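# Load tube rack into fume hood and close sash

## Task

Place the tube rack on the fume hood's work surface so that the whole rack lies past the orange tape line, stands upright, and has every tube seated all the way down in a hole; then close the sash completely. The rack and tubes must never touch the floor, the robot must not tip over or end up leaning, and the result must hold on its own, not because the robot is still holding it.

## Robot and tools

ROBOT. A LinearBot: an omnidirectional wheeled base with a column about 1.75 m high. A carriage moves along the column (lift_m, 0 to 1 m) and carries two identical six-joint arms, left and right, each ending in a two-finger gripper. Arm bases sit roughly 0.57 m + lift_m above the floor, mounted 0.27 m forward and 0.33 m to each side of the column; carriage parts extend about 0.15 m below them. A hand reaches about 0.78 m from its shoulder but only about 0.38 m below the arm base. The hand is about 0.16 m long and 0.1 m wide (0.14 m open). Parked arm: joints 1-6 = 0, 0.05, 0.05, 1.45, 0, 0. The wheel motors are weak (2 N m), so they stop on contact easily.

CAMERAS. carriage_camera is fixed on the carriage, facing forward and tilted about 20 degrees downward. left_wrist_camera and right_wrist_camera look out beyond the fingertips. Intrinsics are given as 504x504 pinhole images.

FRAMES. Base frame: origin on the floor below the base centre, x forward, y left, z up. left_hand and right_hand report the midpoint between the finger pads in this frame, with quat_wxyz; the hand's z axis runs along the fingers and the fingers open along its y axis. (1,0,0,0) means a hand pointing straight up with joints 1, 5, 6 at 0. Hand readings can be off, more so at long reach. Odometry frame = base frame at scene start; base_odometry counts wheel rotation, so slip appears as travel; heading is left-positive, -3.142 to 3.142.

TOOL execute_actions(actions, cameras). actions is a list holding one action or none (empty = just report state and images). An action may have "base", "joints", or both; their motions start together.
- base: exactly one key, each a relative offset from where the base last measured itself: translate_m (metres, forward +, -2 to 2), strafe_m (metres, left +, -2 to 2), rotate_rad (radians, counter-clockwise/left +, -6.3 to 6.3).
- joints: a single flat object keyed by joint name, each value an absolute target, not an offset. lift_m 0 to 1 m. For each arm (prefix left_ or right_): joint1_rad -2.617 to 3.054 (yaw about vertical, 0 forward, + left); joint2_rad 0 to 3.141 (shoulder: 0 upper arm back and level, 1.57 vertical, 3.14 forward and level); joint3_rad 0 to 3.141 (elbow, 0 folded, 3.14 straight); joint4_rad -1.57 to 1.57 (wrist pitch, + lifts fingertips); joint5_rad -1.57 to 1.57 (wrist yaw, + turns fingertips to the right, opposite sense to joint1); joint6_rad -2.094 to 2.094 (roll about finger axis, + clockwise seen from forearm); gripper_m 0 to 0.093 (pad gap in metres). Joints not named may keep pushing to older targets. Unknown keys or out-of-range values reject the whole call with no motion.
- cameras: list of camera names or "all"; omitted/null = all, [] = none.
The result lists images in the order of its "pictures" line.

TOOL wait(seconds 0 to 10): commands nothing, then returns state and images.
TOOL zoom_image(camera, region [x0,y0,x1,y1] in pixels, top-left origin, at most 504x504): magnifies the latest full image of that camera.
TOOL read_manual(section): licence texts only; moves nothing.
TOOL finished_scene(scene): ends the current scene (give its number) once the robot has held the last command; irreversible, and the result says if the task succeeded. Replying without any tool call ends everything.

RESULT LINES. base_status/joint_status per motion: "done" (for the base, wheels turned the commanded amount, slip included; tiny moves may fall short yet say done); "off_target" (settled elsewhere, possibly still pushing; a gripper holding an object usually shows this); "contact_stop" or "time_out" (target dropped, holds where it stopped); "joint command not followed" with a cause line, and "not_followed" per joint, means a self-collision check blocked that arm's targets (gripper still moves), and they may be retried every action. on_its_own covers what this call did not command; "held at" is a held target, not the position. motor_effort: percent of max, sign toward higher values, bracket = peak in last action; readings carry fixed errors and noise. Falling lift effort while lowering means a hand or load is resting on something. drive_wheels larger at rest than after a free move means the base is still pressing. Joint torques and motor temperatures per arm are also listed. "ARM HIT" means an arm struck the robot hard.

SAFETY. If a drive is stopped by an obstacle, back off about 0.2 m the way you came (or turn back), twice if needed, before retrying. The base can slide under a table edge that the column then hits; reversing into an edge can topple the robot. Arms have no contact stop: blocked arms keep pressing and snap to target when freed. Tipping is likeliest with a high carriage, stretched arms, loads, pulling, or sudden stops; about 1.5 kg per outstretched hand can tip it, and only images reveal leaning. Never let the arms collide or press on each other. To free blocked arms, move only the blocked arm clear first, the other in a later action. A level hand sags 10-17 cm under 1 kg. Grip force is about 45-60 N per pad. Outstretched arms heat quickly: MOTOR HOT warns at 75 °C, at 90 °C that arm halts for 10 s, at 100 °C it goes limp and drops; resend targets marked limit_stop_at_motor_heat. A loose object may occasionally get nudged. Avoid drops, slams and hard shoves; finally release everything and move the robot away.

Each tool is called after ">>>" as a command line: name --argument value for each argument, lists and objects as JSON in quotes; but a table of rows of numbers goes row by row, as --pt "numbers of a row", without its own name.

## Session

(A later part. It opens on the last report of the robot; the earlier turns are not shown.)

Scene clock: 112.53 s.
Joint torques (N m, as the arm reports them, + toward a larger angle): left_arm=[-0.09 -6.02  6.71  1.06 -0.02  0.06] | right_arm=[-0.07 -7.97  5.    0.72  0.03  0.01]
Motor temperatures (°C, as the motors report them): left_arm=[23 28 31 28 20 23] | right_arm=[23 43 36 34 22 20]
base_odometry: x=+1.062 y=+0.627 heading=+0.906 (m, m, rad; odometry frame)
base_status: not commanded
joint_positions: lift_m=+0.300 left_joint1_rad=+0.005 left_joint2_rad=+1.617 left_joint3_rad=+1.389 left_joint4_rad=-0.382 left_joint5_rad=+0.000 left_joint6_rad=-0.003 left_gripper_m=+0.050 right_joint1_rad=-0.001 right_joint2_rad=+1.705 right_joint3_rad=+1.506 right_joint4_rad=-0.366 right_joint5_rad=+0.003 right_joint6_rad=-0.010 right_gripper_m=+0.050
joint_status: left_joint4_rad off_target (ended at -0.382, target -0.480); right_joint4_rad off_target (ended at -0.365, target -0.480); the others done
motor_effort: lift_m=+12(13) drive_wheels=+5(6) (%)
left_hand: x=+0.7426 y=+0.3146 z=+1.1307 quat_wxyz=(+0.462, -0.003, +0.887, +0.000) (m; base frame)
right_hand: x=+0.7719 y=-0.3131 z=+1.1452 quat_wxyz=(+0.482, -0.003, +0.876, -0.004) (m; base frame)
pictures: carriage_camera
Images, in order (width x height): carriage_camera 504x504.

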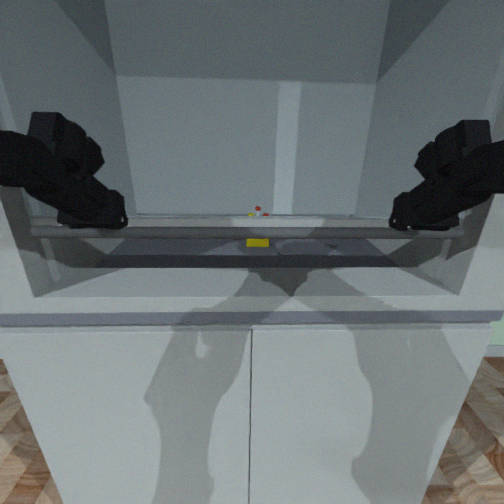

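>>> execute_actions --actions '[{"joints": {"lift_m": 0.21}}]' --cameras '[]'

Scene clock: 114.47 s.
Joint torques (N m, as the arm reports them, + toward a larger angle): left_arm=[-0.08 -2.37  3.46 -0.05 -0.01 -0.01] | right_arm=[ 0.06 -3.15  3.26 -0.24  0.06 -0.04]
Motor temperatures (°C, as the motors report them): left_arm=[23 28 31 28 20 23] | right_arm=[23 42 35 33 22 20]
base_odometry: x=+1.062 y=+0.626 heading=+0.906 (m, m, rad; odometry frame)
base_status: not commanded
joint_positions: lift_m=+0.211 left_joint1_rad=+0.005 left_joint2_rad=+1.580 left_joint3_rad=+1.425 left_joint4_rad=-0.278 left_joint5_rad=-0.002 left_joint6_rad=+0.004 left_gripper_m=+0.050 right_joint1_rad=-0.001 right_joint2_rad=+1.657 right_joint3_rad=+1.526 right_joint4_rad=-0.264 right_joint5_rad=+0.002 right_joint6_rad=-0.003 right_gripper_m=+0.050
joint_status: all done
motor_effort: lift_m=+10(11) drive_wheels=+7(9) (%)
left_hand: x=+0.7536 y=+0.3150 z=+1.0975 quat_wxyz=(+0.539, -0.001, +0.842, +0.003) (m; base frame)
right_hand: x=+0.7772 y=-0.3130 z=+1.1110 quat_wxyz=(+0.555, +0.000, +0.832, -0.002) (m; base frame)
pictures: none
No camera images: the call's "cameras" was empty. Leave "cameras" out to get every camera's image.

>>> execute_actions --actions '[{"joints": {"lift_m": 0.165}}]' --cameras '[]'

>>> execute_actions --actions '[{"joints": {"lift_m": 0.13}}]' --cameras '["carriage_camera"]'

Scene clock: 116.90 s.
Joint torques (N m, as the arm reports them, + toward a larger angle): left_arm=[-0.09 -2.34  2.79 -0.02 -0.01 -0.01] | right_arm=[-0.07 -3.19  2.79 -0.17  0.04 -0.04]
Motor temperatures (°C, as the motors report them): left_arm=[23 28 31 28 20 23] | right_arm=[23 41 35 32 22 20]
base_odometry: x=+1.062 y=+0.626 heading=+0.906 (m, m, rad; odometry frame)
base_status: not commanded
joint_positions: lift_m=+0.166 left_joint1_rad=+0.005 left_joint2_rad=+1.581 left_joint3_rad=+1.433 left_joint4_rad=-0.280 left_joint5_rad=-0.002 left_joint6_rad=+0.004 left_gripper_m=+0.050 right_joint1_rad=-0.001 right_joint2_rad=+1.657 right_joint3_rad=+1.532 right_joint4_rad=-0.265 right_joint5_rad=+0.002 right_joint6_rad=-0.003 right_gripper_m=+0.050
joint_status: all done
motor_effort: lift_m=+11(11) drive_wheels=+8(11) (%)
left_hand: x=+0.7542 y=+0.3150 z=+1.0551 quat_wxyz=(+0.541, -0.001, +0.841, +0.003) (m; base frame)
right_hand: x=+0.7775 y=-0.3131 z=+1.0685 quat_wxyz=(+0.557, +0.000, +0.831, -0.002) (m; base frame)
pictures: none
No camera images: the call's "cameras" was empty. Leave "cameras" out to get every camera's image.

Scene clock: 117.90 s.
Joint torques (N m, as the arm reports them, + toward a larger angle): left_arm=[-0.08 -2.06  2.78 -0.12 -0.01 -0.02] | right_arm=[-0.07 -3.01  2.91 -0.28  0.03 -0.08]
Motor temperatures (°C, as the motors report them): left_arm=[23 28 31 27 20 23] | right_arm=[23 41 35 32 22 20]
base_odometry: x=+1.062 y=+0.626 heading=+0.906 (m, m, rad; odometry frame)
base_status: not commanded
joint_positions: lift_m=+0.131 left_joint1_rad=+0.005 left_joint2_rad=+1.577 left_joint3_rad=+1.433 left_joint4_rad=-0.271 left_joint5_rad=-0.002 left_joint6_rad=+0.005 left_gripper_m=+0.050 right_joint1_rad=-0.001 right_joint2_rad=+1.654 right_joint3_rad=+1.532 right_joint4_rad=-0.256 right_joint5_rad=+0.002 right_joint6_rad=-0.003 right_gripper_m=+0.050
joint_status: all done
motor_effort: lift_m=+10(10) drive_wheels=+7(10) (%)
left_hand: x=+0.7545 y=+0.3151 z=+1.0238 quat_wxyz=(+0.546, -0.001, +0.838, +0.004) (m; base frame)
right_hand: x=+0.7776 y=-0.3131 z=+1.0372 quat_wxyz=(+0.562, +0.000, +0.827, -0.002) (m; base frame)
pictures: carriage_camera
Images, in order (width x height): carriage_camera 504x504.

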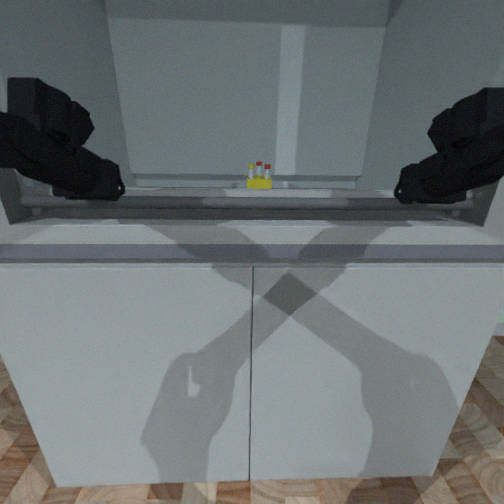

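>>> execute_actions --actions '[{"joints": {"lift_m": 0.10}}]' --cameras '[]'

>>> execute_actions --actions '[{"joints": {"lift_m": 0.08}}]' --cameras '["carriage_camera"]'

Scene clock: 120.67 s.
Joint torques (N m, as the arm reports them, + toward a larger angle): left_arm=[-0.09 -1.49  2.79 -0.29  0.   -0.03] | right_arm=[-0.06 -2.1   2.78 -0.4   0.04 -0.08]
Motor temperatures (°C, as the motors report them): left_arm=[23 28 31 27 20 23] | right_arm=[23 39 34 32 22 20]
base_odometry: x=+1.062 y=+0.626 heading=+0.906 (m, m, rad; odometry frame)
base_status: not commanded
joint_positions: lift_m=+0.101 left_joint1_rad=+0.005 left_joint2_rad=+1.571 left_joint3_rad=+1.433 left_joint4_rad=-0.256 left_joint5_rad=-0.002 left_joint6_rad=+0.007 left_gripper_m=+0.050 right_joint1_rad=-0.001 right_joint2_rad=+1.648 right_joint3_rad=+1.532 right_joint4_rad=-0.243 right_joint5_rad=+0.002 right_joint6_rad=-0.002 right_gripper_m=+0.050
joint_status: all done
motor_effort: lift_m=+10(10) drive_wheels=+7(11) (%)
left_hand: x=+0.7546 y=+0.3151 z=+1.0001 quat_wxyz=(+0.555, +0.000, +0.832, +0.004) (m; base frame)
right_hand: x=+0.7777 y=-0.3130 z=+1.0131 quat_wxyz=(+0.570, +0.000, +0.822, -0.002) (m; base frame)
pictures: none
No camera images: the call's "cameras" was empty. Leave "cameras" out to get every camera's image.

Scene clock: 121.23 s.
Joint torques (N m, as the arm reports them, + toward a larger angle): left_arm=[-0.09  0.    2.8  -0.86  0.   -0.07] | right_arm=[ 0.02 -0.83  2.79 -0.87  0.06 -0.1 ]
Motor temperatures (°C, as the motors report them): left_arm=[23 28 31 27 20 23] | right_arm=[23 39 34 32 22 20]
base_odometry: x=+1.062 y=+0.626 heading=+0.906 (m, m, rad; odometry frame)
base_status: not commanded
joint_positions: lift_m=+0.081 left_joint1_rad=+0.005 left_joint2_rad=+1.556 left_joint3_rad=+1.433 left_joint4_rad=-0.208 left_joint5_rad=-0.003 left_joint6_rad=+0.010 left_gripper_m=+0.050 right_joint1_rad=-0.001 right_joint2_rad=+1.634 right_joint3_rad=+1.532 right_joint4_rad=-0.198 right_joint5_rad=+0.002 right_joint6_rad=+0.000 right_gripper_m=+0.050
joint_status: all done
motor_effort: lift_m=+10(10) drive_wheels=+11(12) (%)
left_hand: x=+0.7559 y=+0.3152 z=+0.9982 quat_wxyz=(+0.581, +0.001, +0.814, +0.005) (m; base frame)
right_hand: x=+0.7782 y=-0.3130 z=+1.0108 quat_wxyz=(+0.594, +0.001, +0.805, -0.001) (m; base frame)
pictures: carriage_camera
Images, in order (width x height): carriage_camera 504x504.

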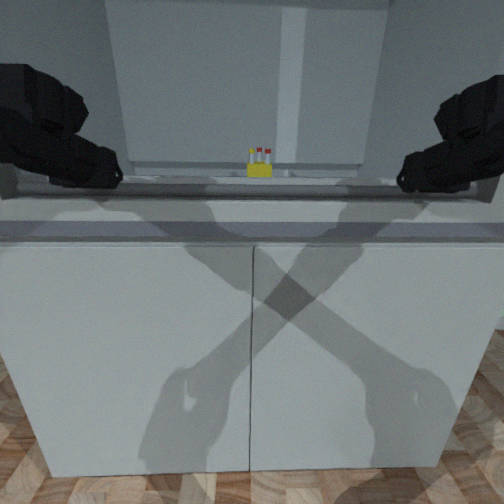

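Bottomed out. Lift off and back away.

>>> execute_actions --actions '[{"joints": {"lift_m": 0.28}}]' --cameras '[]'

>>> execute_actions --actions '[{"base": {"translate_m": -0.25}}]' --cameras '["carriage_camera"]'

>>> zoom_image --camera "carriage_camera" --region '[180, 160, 340, 280]'

Scene clock: 124.57 s.
Joint torques (N m, as the arm reports them, + toward a larger angle): left_arm=[-0.09 -7.66  8.61  1.95 -0.01  0.05] | right_arm=[ -0.1  -10.36   6.55   1.55   0.04  -0.07]
Motor temperatures (°C, as the motors report them): left_arm=[23 28 30 27 20 23] | right_arm=[23 38 34 31 22 20]
base_odometry: x=+1.062 y=+0.627 heading=+0.906 (m, m, rad; odometry frame)
base_status: not commanded
joint_positions: lift_m=+0.280 left_joint1_rad=+0.005 left_joint2_rad=+1.635 left_joint3_rad=+1.365 left_joint4_rad=-0.463 left_joint5_rad=-0.002 left_joint6_rad=-0.001 left_gripper_m=+0.050 right_joint1_rad=-0.001 right_joint2_rad=+1.730 right_joint3_rad=+1.480 right_joint4_rad=-0.463 right_joint5_rad=+0.002 right_joint6_rad=-0.005 right_gripper_m=+0.050
joint_status: all done
on_its_own: left_joint4_rad moved -0.255 to your old target -0.480; right_joint4_rad moved -0.265 to your old target -0.480
motor_effort: lift_m=+17(19) drive_wheels=+5(12) (%)
left_hand: x=+0.7286 y=+0.3149 z=+1.0755 quat_wxyz=(+0.407, -0.004, +0.914, +0.002) (m; base frame)
right_hand: x=+0.7569 y=-0.3130 z=+1.0814 quat_wxyz=(+0.416, -0.001, +0.909, -0.002) (m; base frame)
pictures: none
No camera images: the call's "cameras" was empty. Leave "cameras" out to get every camera's image.

Scene clock: 126.97 s.
Joint torques (N m, as the arm reports them, + toward a larger angle): left_arm=[-0.18 -7.76  8.89  2.04  0.    0.05] | right_arm=[ -0.23 -10.34   7.15   1.61   0.03  -0.06]
Motor temperatures (°C, as the motors report them): left_arm=[23 28 31 28 20 23] | right_arm=[23 38 34 32 22 20]
base_odometry: x=+0.908 y=+0.430 heading=+0.907 (m, m, rad; odometry frame)
base_status: done
joint_positions: lift_m=+0.280 left_joint1_rad=+0.005 left_joint2_rad=+1.635 left_joint3_rad=+1.365 left_joint4_rad=-0.470 left_joint5_rad=-0.002 left_joint6_rad=-0.001 left_gripper_m=+0.050 right_joint1_rad=-0.001 right_joint2_rad=+1.730 right_joint3_rad=+1.480 right_joint4_rad=-0.470 right_joint5_rad=+0.002 right_joint6_rad=-0.005 right_gripper_m=+0.050
joint_status: not commanded
motor_effort: lift_m=+17(17) drive_wheels=-7(35) (%)
left_hand: x=+0.7275 y=+0.3149 z=+1.0743 quat_wxyz=(+0.404, -0.004, +0.915, +0.002) (m; base frame)
right_hand: x=+0.7556 y=-0.3130 z=+1.0800 quat_wxyz=(+0.412, -0.001, +0.911, -0.002) (m; base frame)
pictures: carriage_camera
Images, in order (width x height): carriage_camera 504x504.

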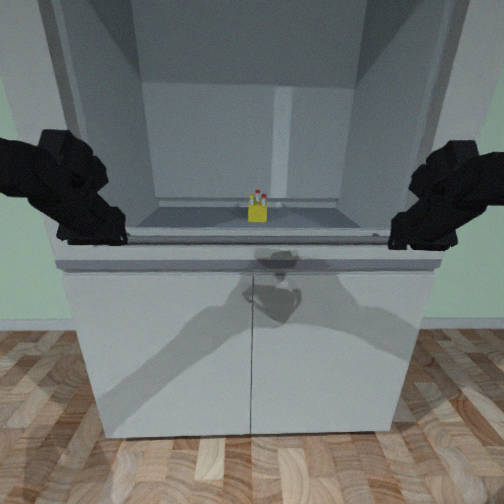

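Region (180, 160, 340, 280) of carriage_camera's 504x504 image, scaled by 3.150, with more detail than that image has; it fills the top 378 rows of this view, and the rest is white.

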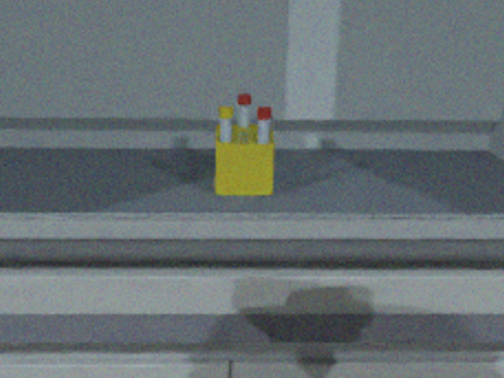

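>>> finished_scene --scene 2

The scene is finished: the task was done.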